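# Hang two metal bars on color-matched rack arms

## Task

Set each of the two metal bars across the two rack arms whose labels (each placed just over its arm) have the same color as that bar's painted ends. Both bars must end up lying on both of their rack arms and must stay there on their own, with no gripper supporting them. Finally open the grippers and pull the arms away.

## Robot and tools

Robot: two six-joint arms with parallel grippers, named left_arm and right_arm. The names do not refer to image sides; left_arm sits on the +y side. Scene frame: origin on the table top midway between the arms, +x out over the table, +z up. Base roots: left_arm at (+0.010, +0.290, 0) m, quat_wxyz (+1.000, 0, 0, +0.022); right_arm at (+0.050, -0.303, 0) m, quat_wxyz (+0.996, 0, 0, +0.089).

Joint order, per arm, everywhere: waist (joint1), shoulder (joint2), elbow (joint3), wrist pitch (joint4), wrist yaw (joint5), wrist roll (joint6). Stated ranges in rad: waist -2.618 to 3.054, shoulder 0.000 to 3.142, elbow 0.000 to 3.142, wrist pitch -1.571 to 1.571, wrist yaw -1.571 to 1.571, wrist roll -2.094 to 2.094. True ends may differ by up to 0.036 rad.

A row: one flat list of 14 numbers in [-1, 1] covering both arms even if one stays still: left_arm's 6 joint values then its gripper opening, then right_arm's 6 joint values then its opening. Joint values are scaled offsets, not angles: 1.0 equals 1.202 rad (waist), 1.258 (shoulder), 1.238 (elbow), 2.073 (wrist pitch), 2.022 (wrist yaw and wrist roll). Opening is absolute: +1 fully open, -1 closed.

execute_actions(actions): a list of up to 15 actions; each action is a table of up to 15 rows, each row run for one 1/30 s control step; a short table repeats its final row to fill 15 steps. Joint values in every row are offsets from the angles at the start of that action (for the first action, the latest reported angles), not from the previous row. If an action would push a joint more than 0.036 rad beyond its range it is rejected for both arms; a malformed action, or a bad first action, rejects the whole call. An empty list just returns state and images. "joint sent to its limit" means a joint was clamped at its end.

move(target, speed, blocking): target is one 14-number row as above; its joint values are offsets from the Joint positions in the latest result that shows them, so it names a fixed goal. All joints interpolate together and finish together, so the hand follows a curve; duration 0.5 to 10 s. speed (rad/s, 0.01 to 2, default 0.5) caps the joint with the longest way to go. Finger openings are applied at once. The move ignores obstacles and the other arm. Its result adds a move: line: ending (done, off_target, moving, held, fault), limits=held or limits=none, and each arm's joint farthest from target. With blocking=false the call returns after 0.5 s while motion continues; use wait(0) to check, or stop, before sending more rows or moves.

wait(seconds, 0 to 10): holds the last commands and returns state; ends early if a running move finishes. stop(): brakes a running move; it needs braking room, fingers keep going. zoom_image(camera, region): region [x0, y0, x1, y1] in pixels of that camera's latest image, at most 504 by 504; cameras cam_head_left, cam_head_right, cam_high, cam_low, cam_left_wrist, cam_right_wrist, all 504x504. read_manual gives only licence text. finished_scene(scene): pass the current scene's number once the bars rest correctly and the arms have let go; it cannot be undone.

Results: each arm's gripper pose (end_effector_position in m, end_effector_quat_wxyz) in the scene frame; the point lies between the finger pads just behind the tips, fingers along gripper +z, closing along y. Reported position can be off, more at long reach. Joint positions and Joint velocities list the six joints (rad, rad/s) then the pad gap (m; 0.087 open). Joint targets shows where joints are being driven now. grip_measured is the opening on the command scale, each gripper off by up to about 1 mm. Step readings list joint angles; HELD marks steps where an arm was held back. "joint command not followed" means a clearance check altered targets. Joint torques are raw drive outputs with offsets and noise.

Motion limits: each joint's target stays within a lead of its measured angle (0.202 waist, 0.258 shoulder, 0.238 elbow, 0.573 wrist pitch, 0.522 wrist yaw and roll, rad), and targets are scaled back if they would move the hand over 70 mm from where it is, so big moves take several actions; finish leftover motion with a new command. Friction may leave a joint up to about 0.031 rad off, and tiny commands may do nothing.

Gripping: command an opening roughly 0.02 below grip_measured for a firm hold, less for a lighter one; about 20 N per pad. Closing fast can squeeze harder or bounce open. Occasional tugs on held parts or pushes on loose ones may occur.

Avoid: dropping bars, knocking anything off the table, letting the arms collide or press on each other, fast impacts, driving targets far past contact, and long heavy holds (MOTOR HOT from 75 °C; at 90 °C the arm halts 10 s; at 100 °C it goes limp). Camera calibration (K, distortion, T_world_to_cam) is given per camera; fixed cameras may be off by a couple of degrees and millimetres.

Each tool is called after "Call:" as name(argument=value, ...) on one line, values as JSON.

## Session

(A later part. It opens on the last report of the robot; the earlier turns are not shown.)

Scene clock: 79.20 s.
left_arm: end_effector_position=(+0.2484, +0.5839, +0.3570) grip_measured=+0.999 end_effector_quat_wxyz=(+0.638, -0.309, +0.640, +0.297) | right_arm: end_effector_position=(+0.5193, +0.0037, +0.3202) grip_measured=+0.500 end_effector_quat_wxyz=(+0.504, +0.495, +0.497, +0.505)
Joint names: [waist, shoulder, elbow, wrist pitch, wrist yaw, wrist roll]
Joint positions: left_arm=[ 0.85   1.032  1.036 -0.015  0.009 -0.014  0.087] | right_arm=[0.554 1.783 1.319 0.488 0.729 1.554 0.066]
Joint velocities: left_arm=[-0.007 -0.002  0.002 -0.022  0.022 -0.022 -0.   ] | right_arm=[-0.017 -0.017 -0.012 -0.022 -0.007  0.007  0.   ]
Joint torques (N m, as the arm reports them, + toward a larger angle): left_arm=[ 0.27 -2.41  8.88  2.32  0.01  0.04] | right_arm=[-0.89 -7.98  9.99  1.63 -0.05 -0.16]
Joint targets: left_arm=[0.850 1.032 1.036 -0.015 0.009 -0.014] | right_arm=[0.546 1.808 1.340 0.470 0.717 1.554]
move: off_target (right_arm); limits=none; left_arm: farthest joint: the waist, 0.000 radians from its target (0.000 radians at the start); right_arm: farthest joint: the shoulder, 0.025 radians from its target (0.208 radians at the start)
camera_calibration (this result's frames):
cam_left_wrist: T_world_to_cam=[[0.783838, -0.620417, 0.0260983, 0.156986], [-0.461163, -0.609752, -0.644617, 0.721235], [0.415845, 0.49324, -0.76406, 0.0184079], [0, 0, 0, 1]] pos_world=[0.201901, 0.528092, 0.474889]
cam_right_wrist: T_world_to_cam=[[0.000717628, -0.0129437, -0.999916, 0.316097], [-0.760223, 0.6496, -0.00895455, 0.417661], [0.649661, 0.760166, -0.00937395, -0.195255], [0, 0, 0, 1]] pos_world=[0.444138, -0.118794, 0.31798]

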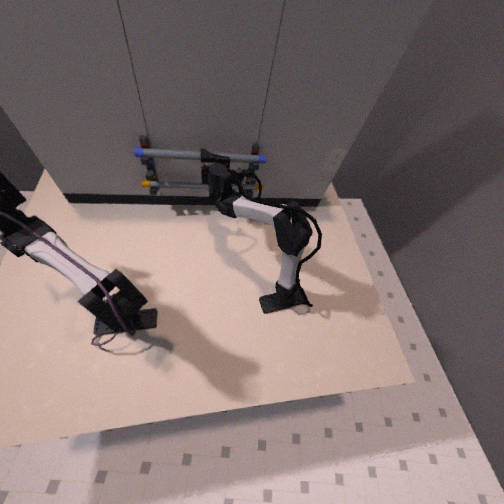

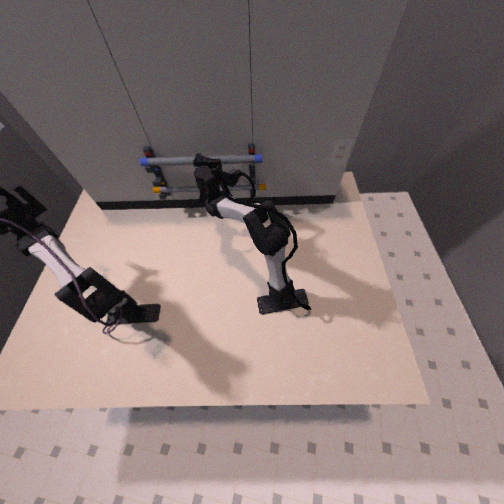

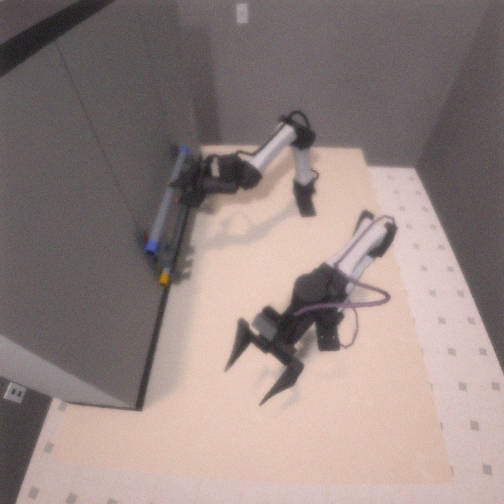

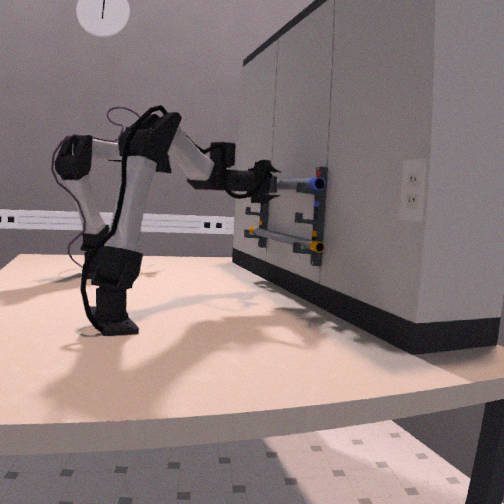

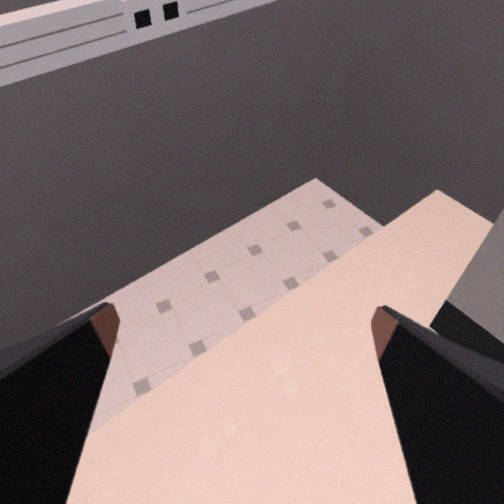

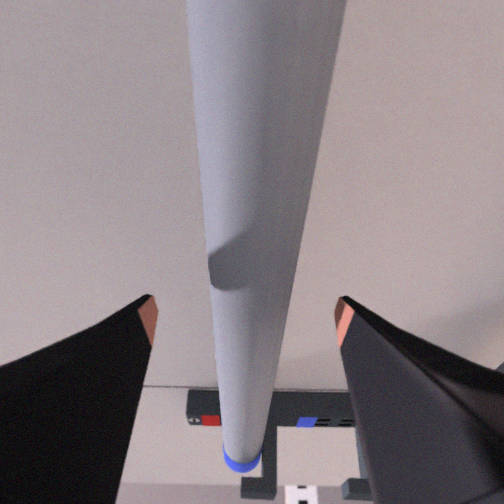

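Call:
execute_actions(actions=[[[0,0,0,0,0,0,1,-0.042,0.055,0.058,0,-0.025,0,0.3]],[[0,0,0,0,0,0,1,0,0,0.01,0.005,0,0,-0.2]],[[0,0,0,0,0,0,1,0,0,0.01,0.01,0,0,-0.42]]])

Call:
move(target=[0,0,0,0,0,0,1,0,-0.085,0.14,-0.045,0,-0.008,-0.42], speed=0.1)

Scene clock: 83.03 s.
left_arm: end_effector_position=(+0.2484, +0.5839, +0.3570) grip_measured=+0.999 end_effector_quat_wxyz=(+0.638, -0.309, +0.640, +0.297) | right_arm: end_effector_position=(+0.5414, -0.0051, +0.3203) grip_measured=-0.331 end_effector_quat_wxyz=(+0.507, +0.497, +0.492, +0.504)
Joint names: [waist, shoulder, elbow, wrist pitch, wrist yaw, wrist roll]
Joint positions: left_arm=[ 0.85   1.032  1.036 -0.015  0.009 -0.014  0.087] | right_arm=[0.506 1.829 1.371 0.485 0.692 1.555 0.029]
Joint velocities: left_arm=[-0.002 -0.017 -0.012 -0.051 -0.051 -0.037 -0.   ] | right_arm=[-0.012  0.007 -0.007  0.037 -0.007  0.007 -0.   ]
Joint torques (N m, as the arm reports them, + toward a larger angle): left_arm=[ 0.3  -2.38  8.95  2.31  0.01  0.05] | right_arm=[ -0.35 -10.19   9.21   2.09   0.03  -0.18]
Joint targets: left_arm=[0.850 1.032 1.036 -0.015 0.009 -0.014] | right_arm=[0.506 1.829 1.384 0.510 0.691 1.554]
Step readings (joint positions; steps 1 to 15: 1st action; 16 to 30: 2nd action; 31 to 45: 3rd action):
0: left_arm=[0.850 1.032 1.036 -0.015 0.009 -0.014] | right_arm=[0.554 1.783 1.319 0.488 0.728 1.554]
1: left_arm=[0.850 1.032 1.036 -0.015 0.009 -0.014] | right_arm=[0.551 1.789 1.327 0.487 0.724 1.554]
2: left_arm=[0.850 1.032 1.036 -0.015 0.009 -0.014] | right_arm=[0.543 1.801 1.346 0.487 0.715 1.554]
4: left_arm=[0.850 1.032 1.036 -0.015 0.009 -0.014] | right_arm=[0.523 1.819 1.369 0.488 0.704 1.554]
8: left_arm=[0.850 1.032 1.036 -0.015 0.009 -0.014] | right_arm=[0.506 1.828 1.371 0.488 0.698 1.554]
15: left_arm=[0.850 1.032 1.036 -0.015 0.009 -0.014] | right_arm=[0.506 1.829 1.371 0.488 0.691 1.554]
16: left_arm=[0.850 1.032 1.036 -0.015 0.009 -0.014] | right_arm=[0.506 1.829 1.371 0.488 0.691 1.554]
17: left_arm=[0.850 1.032 1.036 -0.015 0.009 -0.014] | right_arm=[0.506 1.829 1.371 0.488 0.691 1.554]
19: left_arm=[0.850 1.032 1.036 -0.015 0.009 -0.014] | right_arm=[0.506 1.829 1.371 0.489 0.691 1.554]
23: left_arm=[0.850 1.032 1.036 -0.015 0.009 -0.014] | right_arm=[0.506 1.829 1.371 0.489 0.691 1.554]
30: left_arm=[0.850 1.032 1.036 -0.015 0.009 -0.014] | right_arm=[0.506 1.829 1.371 0.490 0.691 1.554]
31: left_arm=[0.850 1.032 1.036 -0.015 0.009 -0.014] | right_arm=[0.506 1.829 1.371 0.487 0.691 1.552]
32: left_arm=[0.850 1.032 1.036 -0.015 0.009 -0.014] | right_arm=[0.506 1.829 1.371 0.486 0.692 1.555]
34: left_arm=[0.850 1.032 1.036 -0.015 0.009 -0.014] | right_arm=[0.506 1.829 1.371 0.485 0.692 1.555]
38: left_arm=[0.850 1.032 1.036 -0.015 0.009 -0.014] | right_arm=[0.506 1.829 1.371 0.485 0.692 1.555]
45: Joint positions above
camera_calibration (this result's frames):
cam_left_wrist: T_world_to_cam=[[0.783838, -0.620417, 0.0260983, 0.156986], [-0.461163, -0.609752, -0.644617, 0.721235], [0.415845, 0.49324, -0.76406, 0.0184079], [0, 0, 0, 1]] pos_world=[0.201901, 0.528092, 0.474889]
cam_right_wrist: T_world_to_cam=[[0.00410652, -0.00968064, -0.999945, 0.314184], [-0.75297, 0.657987, -0.00946234, 0.43648], [0.658042, 0.752967, -0.00458719, -0.20907], [0, 0, 0, 1]] pos_world=[0.464943, -0.126734, 0.317338]

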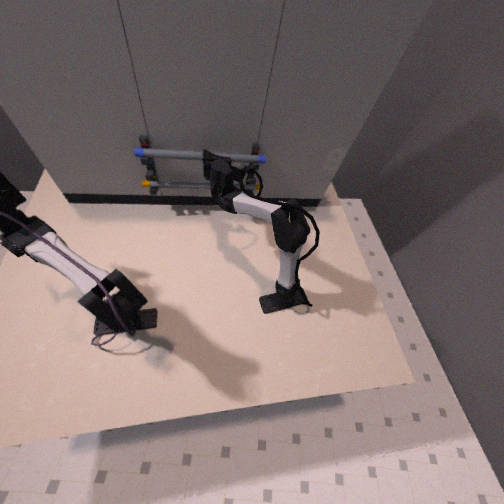

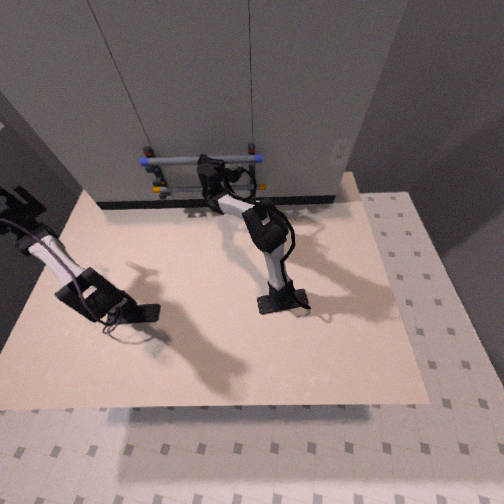

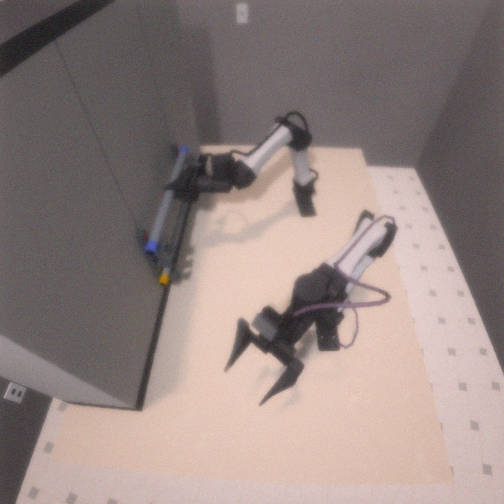

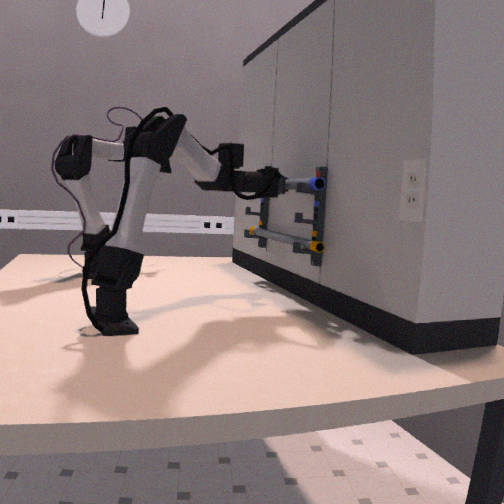

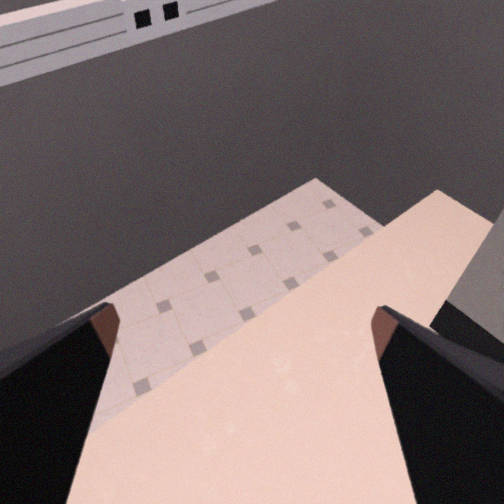

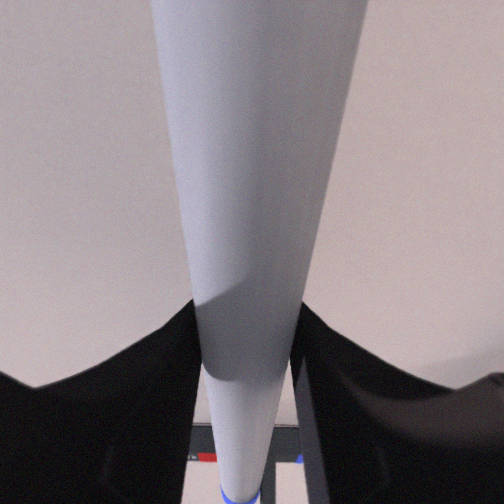

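Scene clock: 85.27 s.
left_arm: end_effector_position=(+0.2484, +0.5839, +0.3570) grip_measured=+0.999 end_effector_quat_wxyz=(+0.638, -0.309, +0.640, +0.297) | right_arm: end_effector_position=(+0.5395, -0.0064, +0.3368) grip_measured=-0.330 end_effector_quat_wxyz=(+0.507, +0.495, +0.524, +0.473)
Joint names: [waist, shoulder, elbow, wrist pitch, wrist yaw, wrist roll]
Joint positions: left_arm=[ 0.85   1.032  1.036 -0.015  0.009 -0.014  0.087] | right_arm=[0.506 1.801 1.479 0.272 0.691 1.539 0.029]
Joint velocities: left_arm=[-0.012 -0.002  0.002 -0.066 -0.037 -0.037 -0.   ] | right_arm=[-0.002 -0.002  0.022 -0.081 -0.095 -0.095 -0.   ]
Joint torques (N m, as the arm reports them, + toward a larger angle): left_arm=[ 0.32 -2.36  8.92  2.31  0.01  0.05] | right_arm=[ -0.29 -14.47  12.45   2.79   0.08  -0.16]
Joint targets: left_arm=[0.850 1.032 1.036 -0.015 0.009 -0.014] | right_arm=[0.506 1.741 1.529 0.363 0.691 1.539]
move: off_target (right_arm); limits=none; left_arm: farthest joint: the waist, 0.000 radians from its target (0.000 radians at the start); right_arm: farthest joint: the wrist pitch, 0.120 radians from its target (0.093 radians at the start)
camera_calibration (this result's frames):
cam_left_wrist: T_world_to_cam=[[0.783838, -0.620417, 0.0260983, 0.156986], [-0.461163, -0.609752, -0.644617, 0.721235], [0.415845, 0.49324, -0.76406, 0.0184079], [0, 0, 0, 1]] pos_world=[0.201901, 0.528092, 0.474889]
cam_right_wrist: T_world_to_cam=[[-0.0558972, -0.0745488, -0.99565, 0.361202], [-0.754304, 0.65649, -0.00680666, 0.4359], [0.654141, 0.750642, -0.0929284, -0.174943], [0, 0, 0, 1]] pos_world=[0.463429, -0.127917, 0.346341]

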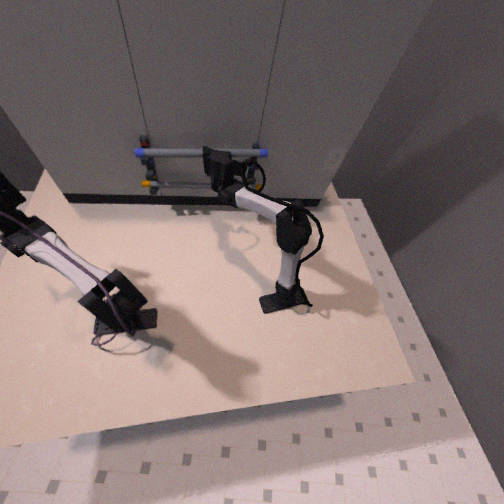

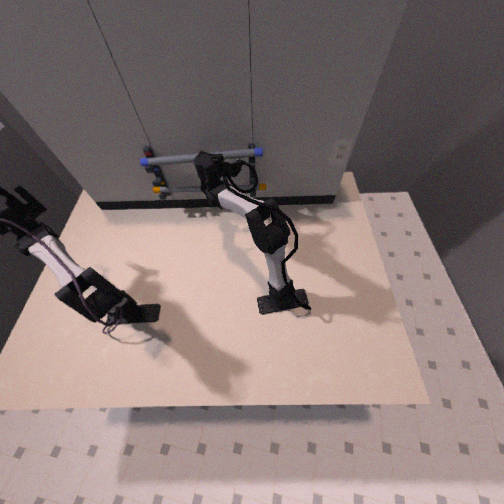

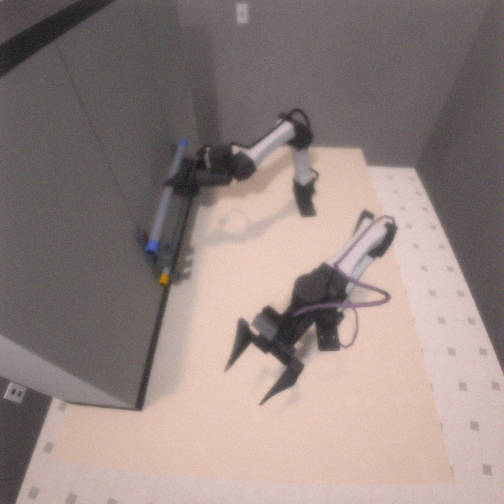

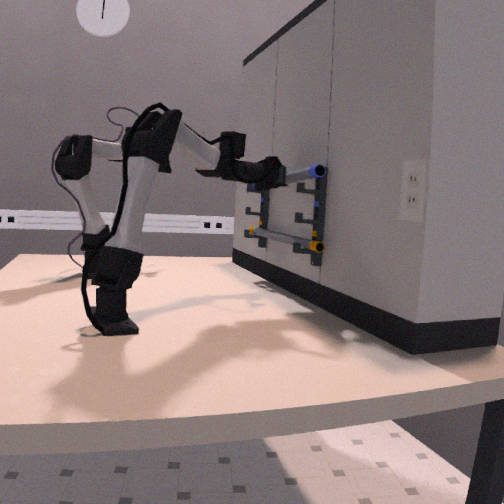

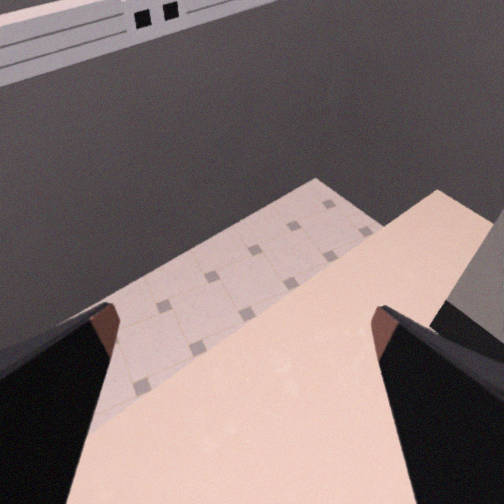

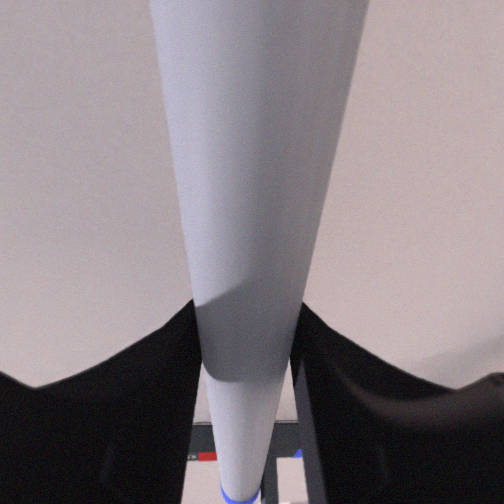

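Call:
execute_actions(actions=[[[0,0,0,0,0,0,1,0,-0.07,0.045,0.085,0,0.015,-0.42]],[[0,0,0,0,0,0,1,0,-0.07,0.045,0.055,0,0.005,-0.42]]])

Scene clock: 87.90 s.
left_arm: end_effector_position=(+0.2484, +0.5839, +0.3570) grip_measured=+0.999 end_effector_quat_wxyz=(+0.638, -0.309, +0.640, +0.297) | right_arm: end_effector_position=(+0.5395, -0.0065, +0.3361) grip_measured=-0.330 end_effector_quat_wxyz=(+0.506, +0.496, +0.524, +0.472)
Joint names: [waist, shoulder, elbow, wrist pitch, wrist yaw, wrist roll]
Joint positions: left_arm=[ 0.85   1.032  1.036 -0.015  0.009 -0.014  0.087] | right_arm=[0.506 1.801 1.479 0.269 0.691 1.544 0.029]
Joint velocities: left_arm=[ 0.012 -0.007 -0.017 -0.022 -0.022 -0.022 -0.   ] | right_arm=[-0.022 -0.012  0.012 -0.007 -0.007 -0.066 -0.001]
Joint torques (N m, as the arm reports them, + toward a larger angle): left_arm=[ 0.31 -2.44  8.91  2.31  0.    0.06] | right_arm=[ -0.27 -14.95  11.87   2.78   0.08  -0.07]
Joint targets: left_arm=[0.850 1.032 1.036 -0.015 0.009 -0.014] | right_arm=[0.506 1.734 1.521 0.358 0.691 1.551]
Step readings (joint positions; steps 1 to 15: 1st action; 16 to 30: 2nd action):
0: left_arm=[0.850 1.032 1.036 -0.015 0.009 -0.014] | right_arm=[0.506 1.801 1.479 0.272 0.691 1.539]
1: left_arm=[0.850 1.032 1.036 -0.015 0.009 -0.014] | right_arm=[0.506 1.801 1.479 0.272 0.691 1.541]
2: left_arm=[0.850 1.032 1.036 -0.015 0.009 -0.014] | right_arm=[0.506 1.801 1.479 0.272 0.691 1.542]
4: left_arm=[0.850 1.032 1.036 -0.015 0.009 -0.014] | right_arm=[0.506 1.801 1.479 0.272 0.691 1.543]
8: left_arm=[0.850 1.032 1.036 -0.015 0.009 -0.014] | right_arm=[0.506 1.801 1.479 0.272 0.691 1.543]
15: left_arm=[0.850 1.032 1.036 -0.015 0.009 -0.014] | right_arm=[0.506 1.801 1.479 0.272 0.691 1.543]
16: left_arm=[0.850 1.032 1.036 -0.015 0.009 -0.014] | right_arm=[0.506 1.801 1.479 0.271 0.691 1.543]
17: left_arm=[0.850 1.032 1.036 -0.015 0.009 -0.014] | right_arm=[0.506 1.801 1.479 0.269 0.691 1.543]
19: left_arm=[0.850 1.032 1.036 -0.015 0.009 -0.014] | right_arm=[0.506 1.801 1.479 0.269 0.691 1.543]
23: left_arm=[0.850 1.032 1.036 -0.015 0.009 -0.014] | right_arm=[0.506 1.801 1.479 0.269 0.691 1.544]
30: Joint positions above
camera_calibration (this result's frames):
cam_left_wrist: T_world_to_cam=[[0.783838, -0.620417, 0.0260983, 0.156986], [-0.461163, -0.609752, -0.644617, 0.721235], [0.415845, 0.49324, -0.76406, 0.0184079], [0, 0, 0, 1]] pos_world=[0.201901, 0.528092, 0.474889]
cam_right_wrist: T_world_to_cam=[[-0.0585285, -0.0725242, -0.995648, 0.362], [-0.754208, 0.656626, -0.00349382, 0.434721], [0.654022, 0.750721, -0.0931297, -0.174837], [0, 0, 0, 1]] pos_world=[0.463405, -0.127942, 0.345661]

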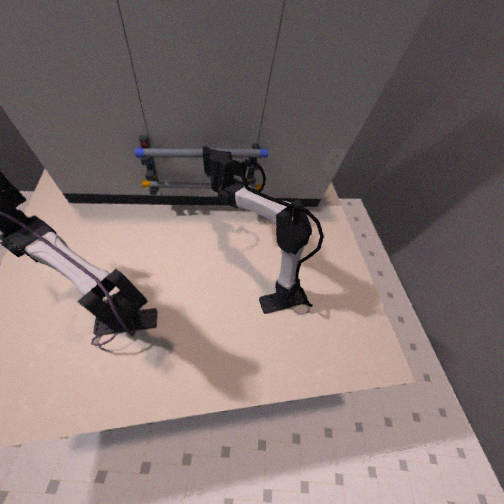

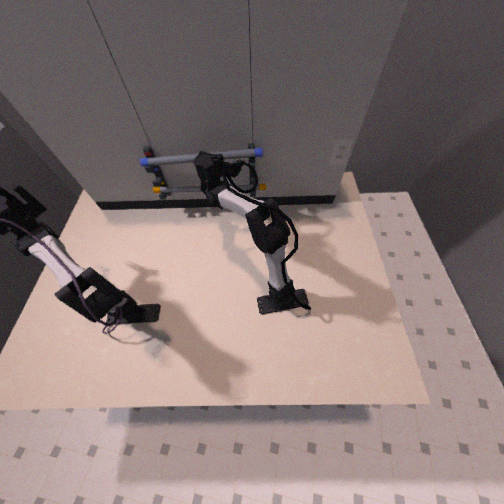

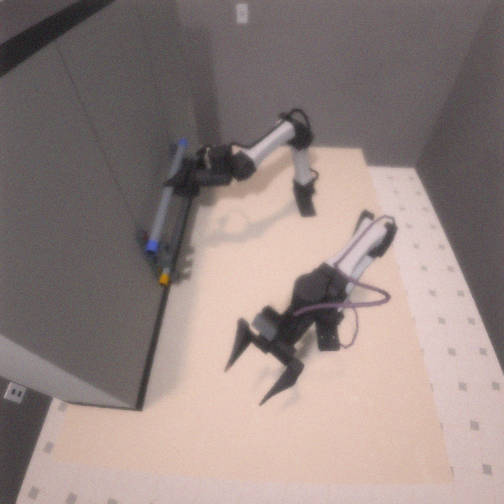

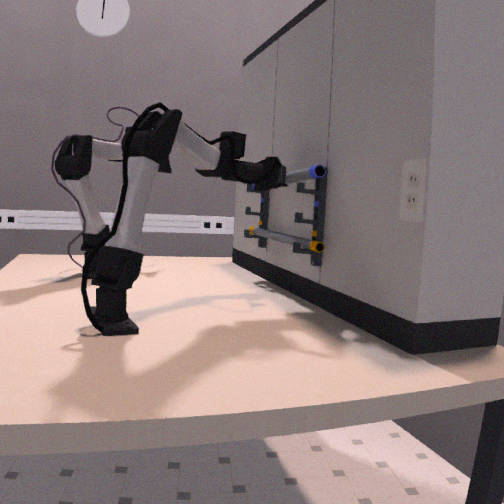

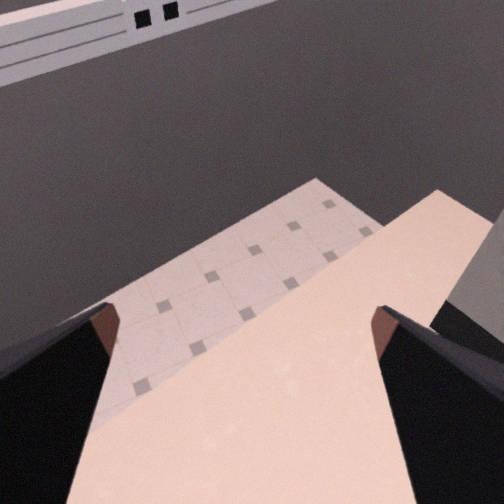

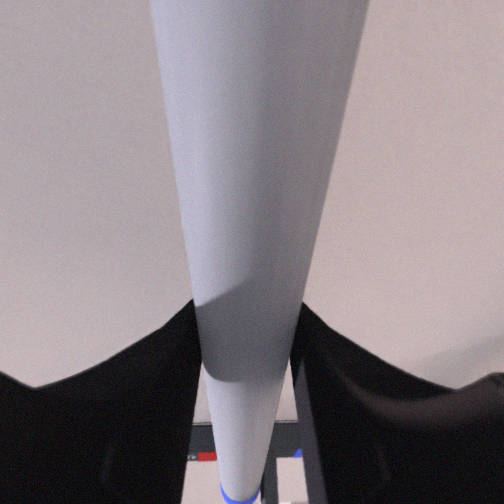

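Call:
execute_actions(actions=[[[0,0,0,0,0,0,1,0,-0.025,0.015,0.08,0,0.01,-0.42]],[[0,0,0,0,0,0,1,0,-0.025,0.015,0.08,0,0.005,-0.42]],[[0,0,0,0,0,0,1,0,-0.08,0.015,0.035,0,0,-0.42]],[[0,0,0,0,0,0,1,0,-0.08,0.015,0.035,0,0,-0.42]]])

Scene clock: 91.47 s.
left_arm: end_effector_position=(+0.2484, +0.5839, +0.3570) grip_measured=+0.999 end_effector_quat_wxyz=(+0.638, -0.309, +0.640, +0.297) | right_arm: end_effector_position=(+0.5236, -0.0197, +0.3602) grip_measured=-0.330 end_effector_quat_wxyz=(+0.521, +0.480, +0.536, +0.459)
Joint names: [waist, shoulder, elbow, wrist pitch, wrist yaw, wrist roll]
Joint positions: left_arm=[ 0.85   1.032  1.036 -0.015  0.009 -0.014  0.087] | right_arm=[0.506 1.718 1.479 0.194 0.691 1.482 0.029]
Joint velocities: left_arm=[ 0.002 -0.007 -0.012 -0.022 -0.066  0.007 -0.   ] | right_arm=[-0.002 -0.017  0.007  0.095 -0.007 -0.037 -0.   ]
Joint torques (N m, as the arm reports them, + toward a larger angle): left_arm=[ 0.3  -2.36  8.92  2.32 -0.02  0.04] | right_arm=[ -0.24 -13.59   9.84   3.04   0.05   0.12]
Joint targets: left_arm=[0.850 1.032 1.036 -0.015 0.009 -0.014] | right_arm=[0.506 1.659 1.497 0.310 0.690 1.502]
Step readings (joint positions; steps 1 to 15: 1st action; 16 to 30: 2nd action; 31 to 45: 3rd action; 46 to 60: 4th action):
0: left_arm=[0.850 1.032 1.036 -0.015 0.009 -0.014] | right_arm=[0.506 1.801 1.479 0.269 0.691 1.544]
1: left_arm=[0.850 1.032 1.036 -0.015 0.009 -0.014] | right_arm=[0.506 1.801 1.479 0.272 0.691 1.544]
2: left_arm=[0.850 1.032 1.036 -0.015 0.009 -0.014] | right_arm=[0.506 1.801 1.479 0.276 0.691 1.544]
4: left_arm=[0.850 1.032 1.036 -0.015 0.009 -0.014] | right_arm=[0.506 1.801 1.479 0.277 0.691 1.542]
8: left_arm=[0.850 1.032 1.036 -0.015 0.009 -0.014] | right_arm=[0.506 1.801 1.479 0.278 0.691 1.540]
15: left_arm=[0.850 1.032 1.036 -0.015 0.009 -0.014] | right_arm=[0.506 1.801 1.479 0.279 0.691 1.539]
16: left_arm=[0.850 1.032 1.036 -0.015 0.009 -0.014] | right_arm=[0.506 1.801 1.479 0.279 0.691 1.537]
17: left_arm=[0.850 1.032 1.036 -0.015 0.009 -0.014] | right_arm=[0.506 1.801 1.479 0.281 0.691 1.536]
19: left_arm=[0.850 1.032 1.036 -0.015 0.009 -0.014] | right_arm=[0.506 1.801 1.479 0.284 0.691 1.531]
23: left_arm=[0.850 1.032 1.036 -0.015 0.009 -0.014] | right_arm=[0.506 1.801 1.479 0.287 0.691 1.527]
30: left_arm=[0.850 1.032 1.036 -0.015 0.009 -0.014] | right_arm=[0.506 1.801 1.479 0.289 0.691 1.525]
31: left_arm=[0.850 1.032 1.036 -0.015 0.009 -0.014] | right_arm=[0.506 1.799 1.479 0.283 0.690 1.524]
32: left_arm=[0.850 1.032 1.036 -0.015 0.009 -0.014] | right_arm=[0.506 1.794 1.479 0.273 0.690 1.524]
34: left_arm=[0.850 1.032 1.036 -0.015 0.009 -0.014] | right_arm=[0.506 1.782 1.479 0.260 0.690 1.519]
38: left_arm=[0.850 1.032 1.036 -0.015 0.009 -0.014] | right_arm=[0.506 1.762 1.479 0.246 0.690 1.507]
45: left_arm=[0.850 1.032 1.036 -0.015 0.009 -0.014] | right_arm=[0.506 1.760 1.479 0.237 0.690 1.502]
46: left_arm=[0.850 1.032 1.036 -0.015 0.009 -0.014] | right_arm=[0.506 1.757 1.479 0.230 0.690 1.499]
47: left_arm=[0.850 1.032 1.036 -0.015 0.009 -0.014] | right_arm=[0.506 1.753 1.479 0.219 0.690 1.499]
49: left_arm=[0.850 1.032 1.036 -0.015 0.009 -0.014] | right_arm=[0.506 1.741 1.479 0.207 0.690 1.495]
53: left_arm=[0.850 1.032 1.036 -0.015 0.009 -0.014] | right_arm=[0.506 1.722 1.479 0.195 0.691 1.483]
60: Joint positions above
camera_calibration (this result's frames):
cam_left_wrist: T_world_to_cam=[[0.783838, -0.620417, 0.0260983, 0.156986], [-0.461163, -0.609752, -0.644617, 0.721235], [0.415845, 0.49324, -0.76406, 0.0184079], [0, 0, 0, 1]] pos_world=[0.201901, 0.528092, 0.474889]
cam_right_wrist: T_world_to_cam=[[-0.0529424, -0.129188, -0.990206, 0.378084], [-0.755127, 0.654035, -0.0449553, 0.446893], [0.653437, 0.745351, -0.132179, -0.137987], [0, 0, 0, 1]] pos_world=[0.447644, -0.140591, 0.376232]

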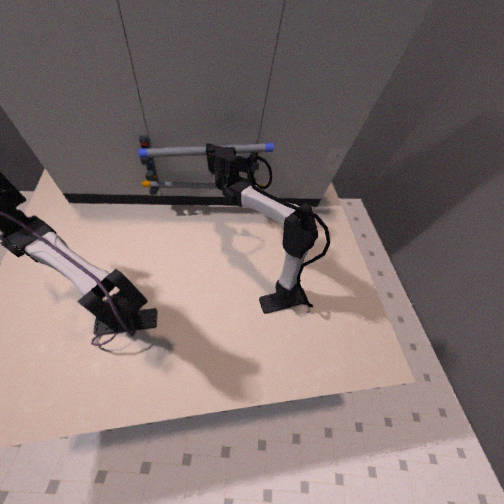

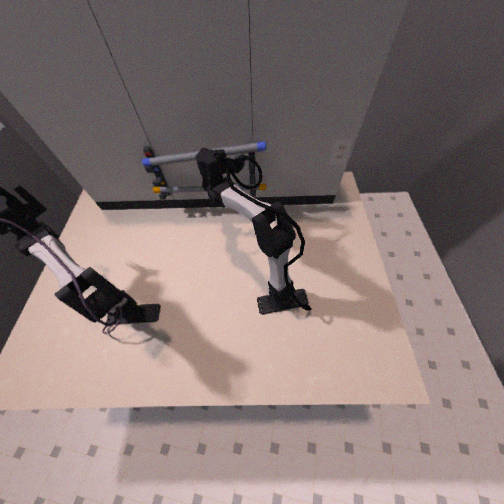

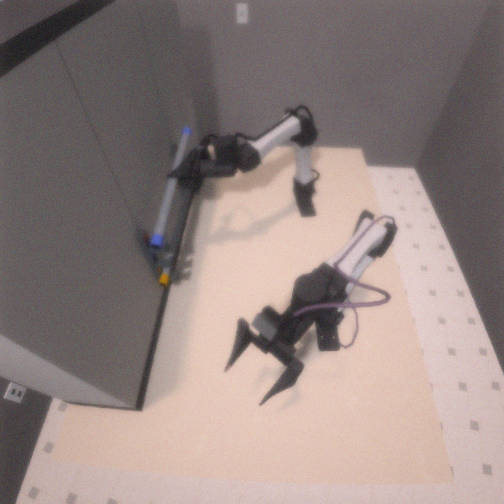

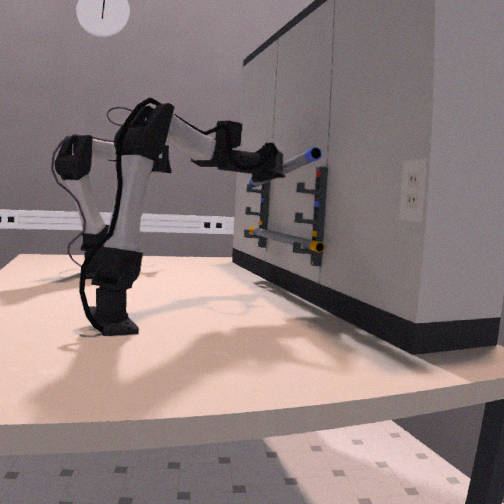

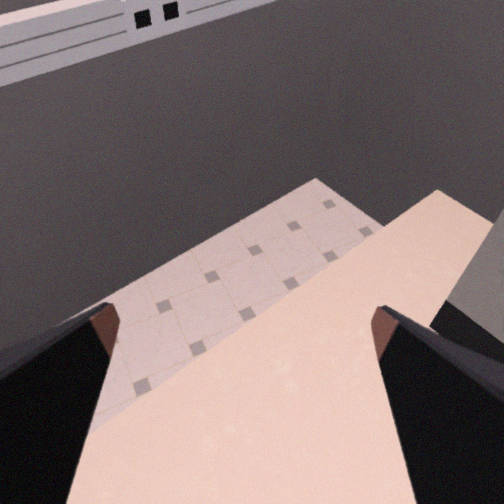

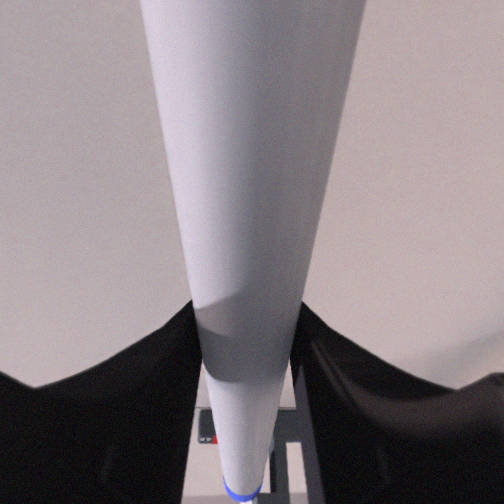

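Call:
execute_actions(actions=[[[0,0,0,0,0,0,1,0,-0.03,0.02,0.07,0,0.06,-0.42]],[[0,0,0,0,0,0,1,0,-0.03,0.02,0.07,0,0.05,-0.42]],[[0,0,0,0,0,0,1,0,-0.03,0.02,0.08,0,0.04,-0.42]]])

Scene clock: 98.73 s.
left_arm: end_effector_position=(+0.2484, +0.5839, +0.3570) grip_measured=+0.999 end_effector_quat_wxyz=(+0.638, -0.309, +0.640, +0.297) | right_arm: end_effector_position=(+0.5239, -0.0194, +0.3702) grip_measured=-0.330 end_effector_quat_wxyz=(+0.475, +0.528, +0.485, +0.510)
Joint names: [waist, shoulder, elbow, wrist pitch, wrist yaw, wrist roll]
Joint positions: left_arm=[ 0.85   1.032  1.036 -0.015  0.009 -0.014  0.087] | right_arm=[0.506 1.718 1.479 0.203 0.691 1.671 0.029]
Joint velocities: left_arm=[-0.007 -0.007  0.002 -0.066  0.037 -0.022 -0.001] | right_arm=[ 0.002  0.002 -0.002 -0.037  0.007 -0.007 -0.   ]
Joint torques (N m, as the arm reports them, + toward a larger angle): left_arm=[ 0.29 -2.39  8.93  2.32  0.    0.03] | right_arm=[ -0.43 -11.95  10.46   3.48   0.04   0.28]
Joint targets: left_arm=[0.850 1.032 1.036 -0.015 0.009 -0.014] | right_arm=[0.506 1.681 1.503 0.360 0.691 1.708]
Step readings (joint positions; steps 1 to 15: 1st action; 16 to 30: 2nd action; 31 to 45: 3rd action):
0: left_arm=[0.850 1.032 1.036 -0.015 0.009 -0.014] | right_arm=[0.506 1.718 1.479 0.194 0.691 1.482]
1: left_arm=[0.850 1.032 1.036 -0.015 0.009 -0.014] | right_arm=[0.506 1.718 1.479 0.194 0.691 1.492]
2: left_arm=[0.850 1.032 1.036 -0.015 0.009 -0.014] | right_arm=[0.506 1.718 1.479 0.194 0.691 1.504]
4: left_arm=[0.850 1.032 1.036 -0.015 0.009 -0.014] | right_arm=[0.506 1.718 1.479 0.194 0.691 1.530]
8: left_arm=[0.850 1.032 1.036 -0.015 0.009 -0.014] | right_arm=[0.506 1.718 1.479 0.194 0.691 1.553]
15: left_arm=[0.850 1.032 1.036 -0.015 0.009 -0.014] | right_arm=[0.506 1.718 1.479 0.194 0.691 1.565]
16: left_arm=[0.850 1.032 1.036 -0.015 0.009 -0.014] | right_arm=[0.506 1.718 1.479 0.194 0.691 1.572]
17: left_arm=[0.850 1.032 1.036 -0.015 0.009 -0.014] | right_arm=[0.506 1.718 1.479 0.194 0.691 1.582]
19: left_arm=[0.850 1.032 1.036 -0.015 0.009 -0.014] | right_arm=[0.506 1.718 1.479 0.194 0.691 1.601]
23: left_arm=[0.850 1.032 1.036 -0.015 0.009 -0.014] | right_arm=[0.506 1.718 1.479 0.194 0.691 1.619]
30: left_arm=[0.850 1.032 1.036 -0.015 0.009 -0.014] | right_arm=[0.506 1.718 1.479 0.194 0.691 1.627]
31: left_arm=[0.850 1.032 1.036 -0.015 0.009 -0.014] | right_arm=[0.506 1.718 1.479 0.194 0.691 1.633]
32: left_arm=[0.850 1.032 1.036 -0.015 0.009 -0.014] | right_arm=[0.506 1.718 1.479 0.195 0.691 1.639]
34: left_arm=[0.850 1.032 1.036 -0.015 0.009 -0.014] | right_arm=[0.506 1.718 1.479 0.197 0.691 1.653]
38: left_arm=[0.850 1.032 1.036 -0.015 0.009 -0.014] | right_arm=[0.506 1.718 1.479 0.202 0.691 1.665]
45: Joint positions above
camera_calibration (this result's frames):
cam_left_wrist: T_world_to_cam=[[0.783838, -0.620417, 0.0260983, 0.156986], [-0.461163, -0.609752, -0.644617, 0.721235], [0.415845, 0.49324, -0.76406, 0.0184079], [0, 0, 0, 1]] pos_world=[0.201901, 0.528092, 0.474889]
cam_right_wrist: T_world_to_cam=[[-0.0449218, 0.0654929, -0.996841, 0.390019], [-0.751529, 0.655201, 0.076914, 0.400411], [0.658169, 0.75261, 0.019787, -0.19567], [0, 0, 0, 1]] pos_world=[0.447225, -0.14063, 0.361861]

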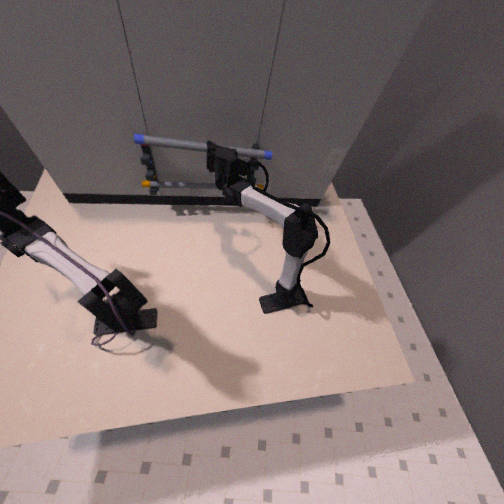

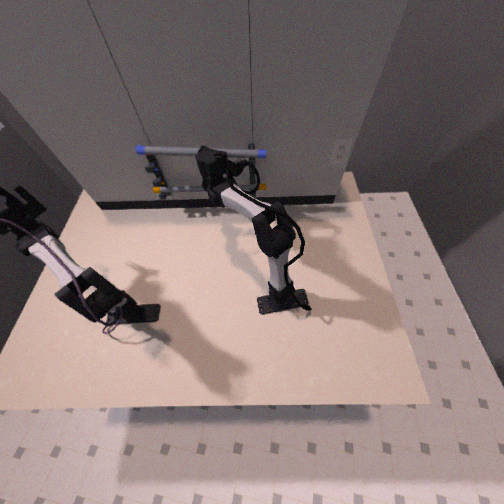

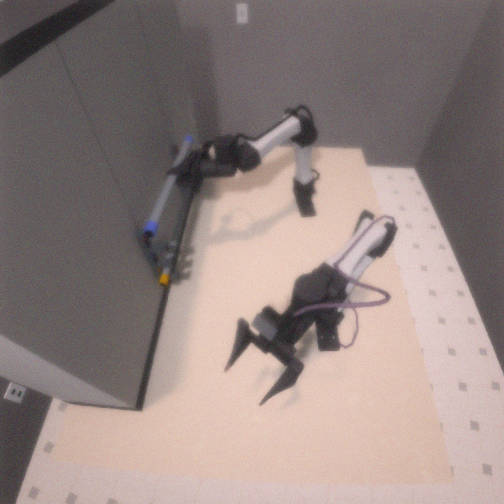

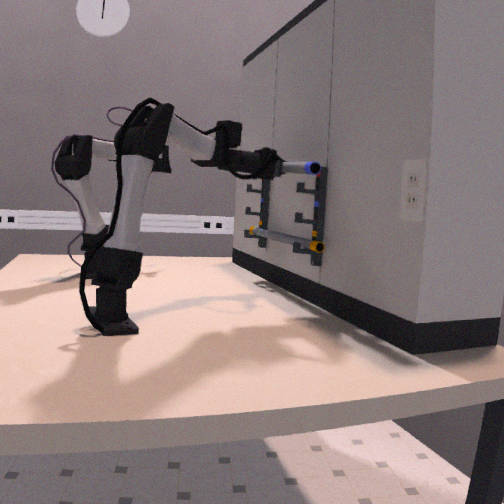

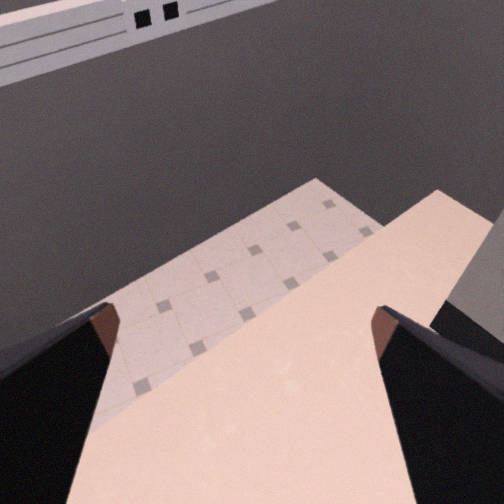

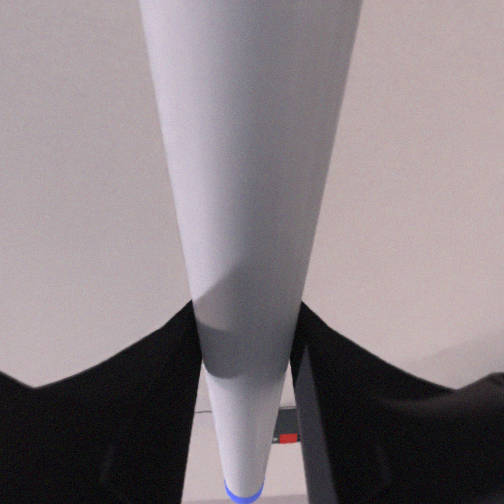

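Call:
execute_actions(actions=[[[0,0,0,0,0,0,1,0.035,-0.09,-0.04,0.07,0.02,-0.02,-0.42]],[[0,0,0,0,0,0,1,0.035,-0.09,-0.04,0.07,0.02,-0.01,-0.42]],[[0,0,0,0,0,0,1,0.035,-0.09,-0.04,0.07,0.02,0.01,-0.42]],[[0,0,0,0,0,0,1,0.035,-0.09,-0.04,0.07,0.02,0.01,-0.42]]])

Scene clock: 103.10 s.
left_arm: end_effector_position=(+0.2484, +0.5839, +0.3570) grip_measured=+0.999 end_effector_quat_wxyz=(+0.638, -0.309, +0.640, +0.297) | right_arm: end_effector_position=(+0.4437, -0.0089, +0.3451) grip_measured=-0.330 end_effector_quat_wxyz=(+0.494, +0.482, +0.544, +0.477)
Joint names: [waist, shoulder, elbow, wrist pitch, wrist yaw, wrist roll]
Joint positions: left_arm=[ 0.85   1.032  1.036 -0.015  0.009 -0.014  0.087] | right_arm=[0.659 1.511 1.22  0.211 0.792 1.55  0.029]
Joint velocities: left_arm=[-0.012  0.002 -0.002 -0.037 -0.007 -0.081  0.   ] | right_arm=[ 0.007 -0.002 -0.017 -0.022  0.066 -0.051  0.   ]
Joint torques (N m, as the arm reports them, + toward a larger angle): left_arm=[ 0.28 -2.37  8.89  2.29  0.    0.05] | right_arm=[  0.03 -11.39   9.66   3.31   0.23   0.2 ]
Joint targets: left_arm=[0.850 1.032 1.036 -0.015 0.009 -0.014] | right_arm=[0.664 1.452 1.235 0.353 0.809 1.576]
Step readings (joint positions; steps 1 to 15: 1st action; 16 to 30: 2nd action; 31 to 45: 3rd action; 46 to 60: 4th action):
0: left_arm=[0.850 1.032 1.036 -0.015 0.009 -0.014] | right_arm=[0.506 1.718 1.479 0.203 0.691 1.672]
1: left_arm=[0.850 1.032 1.036 -0.015 0.009 -0.014] | right_arm=[0.509 1.713 1.469 0.210 0.693 1.665]
2: left_arm=[0.850 1.032 1.036 -0.015 0.009 -0.014] | right_arm=[0.514 1.699 1.449 0.213 0.700 1.657]
4: left_arm=[0.850 1.032 1.036 -0.015 0.009 -0.014] | right_arm=[0.528 1.677 1.421 0.207 0.712 1.635]
8: left_arm=[0.850 1.032 1.036 -0.015 0.009 -0.014] | right_arm=[0.544 1.669 1.414 0.204 0.715 1.616]
15: left_arm=[0.850 1.032 1.036 -0.015 0.009 -0.014] | right_arm=[0.545 1.669 1.414 0.204 0.718 1.607]
16: left_arm=[0.850 1.032 1.036 -0.015 0.009 -0.014] | right_arm=[0.548 1.663 1.404 0.211 0.720 1.602]
17: left_arm=[0.850 1.032 1.036 -0.015 0.009 -0.014] | right_arm=[0.553 1.650 1.384 0.214 0.726 1.597]
19: left_arm=[0.850 1.032 1.036 -0.015 0.009 -0.014] | right_arm=[0.568 1.627 1.356 0.208 0.739 1.582]
23: left_arm=[0.850 1.032 1.036 -0.015 0.009 -0.014] | right_arm=[0.583 1.618 1.350 0.206 0.741 1.569]
30: left_arm=[0.850 1.032 1.036 -0.015 0.009 -0.014] | right_arm=[0.583 1.618 1.350 0.206 0.744 1.563]
31: left_arm=[0.850 1.032 1.036 -0.015 0.009 -0.014] | right_arm=[0.586 1.612 1.340 0.212 0.745 1.562]
32: left_arm=[0.850 1.032 1.036 -0.015 0.009 -0.014] | right_arm=[0.592 1.598 1.320 0.215 0.752 1.562]
34: left_arm=[0.850 1.032 1.036 -0.015 0.009 -0.014] | right_arm=[0.607 1.575 1.291 0.210 0.764 1.558]
38: left_arm=[0.850 1.032 1.036 -0.015 0.009 -0.014] | right_arm=[0.621 1.565 1.285 0.208 0.765 1.556]
45: left_arm=[0.850 1.032 1.036 -0.015 0.009 -0.014] | right_arm=[0.621 1.565 1.285 0.208 0.768 1.556]
46: left_arm=[0.850 1.032 1.036 -0.015 0.009 -0.014] | right_arm=[0.624 1.559 1.275 0.214 0.770 1.555]
47: left_arm=[0.850 1.032 1.036 -0.015 0.009 -0.014] | right_arm=[0.630 1.546 1.256 0.217 0.776 1.555]
49: left_arm=[0.850 1.032 1.036 -0.015 0.009 -0.014] | right_arm=[0.646 1.521 1.227 0.213 0.787 1.552]
53: left_arm=[0.850 1.032 1.036 -0.015 0.009 -0.014] | right_arm=[0.659 1.511 1.220 0.211 0.789 1.550]
60: Joint positions above
camera_calibration (this result's frames):
cam_left_wrist: T_world_to_cam=[[0.783838, -0.620417, 0.0260983, 0.156986], [-0.461163, -0.609752, -0.644617, 0.721235], [0.415845, 0.49324, -0.76406, 0.0184079], [0, 0, 0, 1]] pos_world=[0.201901, 0.528092, 0.474889]
cam_right_wrist: T_world_to_cam=[[-0.0689629, -0.0929075, -0.993284, 0.368754], [-0.787006, 0.616937, -0.00306446, 0.378155], [0.613079, 0.781509, -0.115665, -0.0832688], [0, 0, 0, 1]] pos_world=[0.374091, -0.133963, 0.357805]

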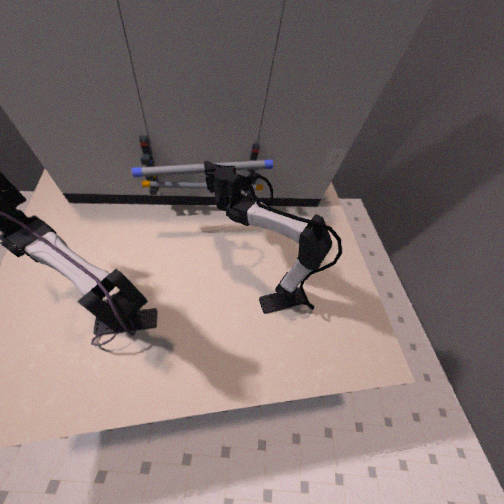

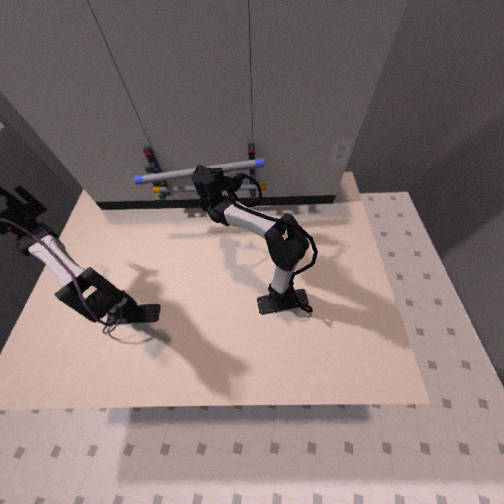

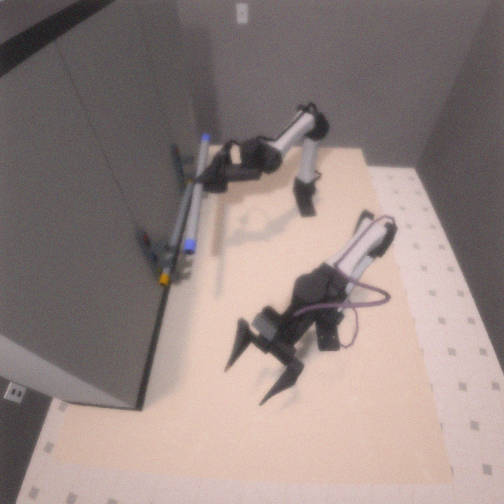

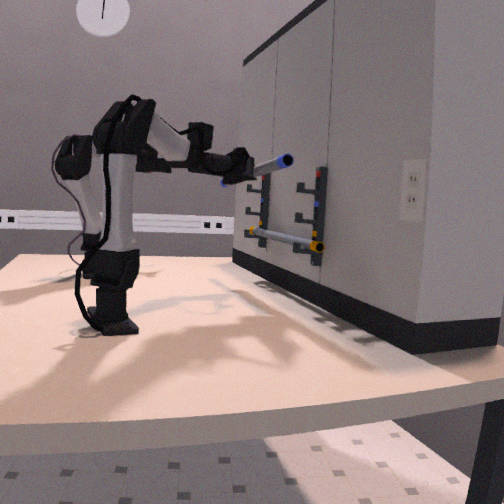

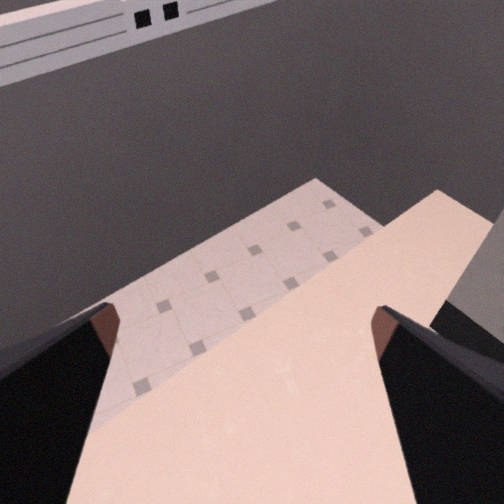

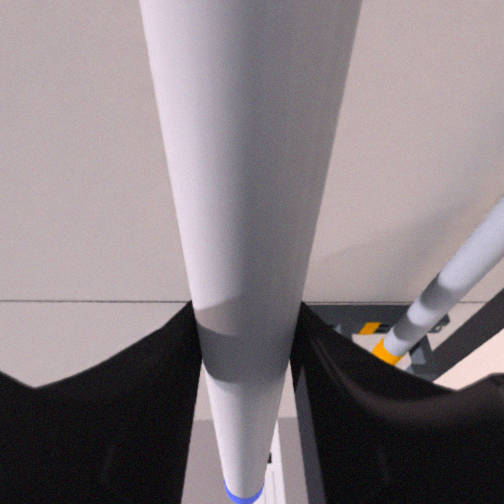

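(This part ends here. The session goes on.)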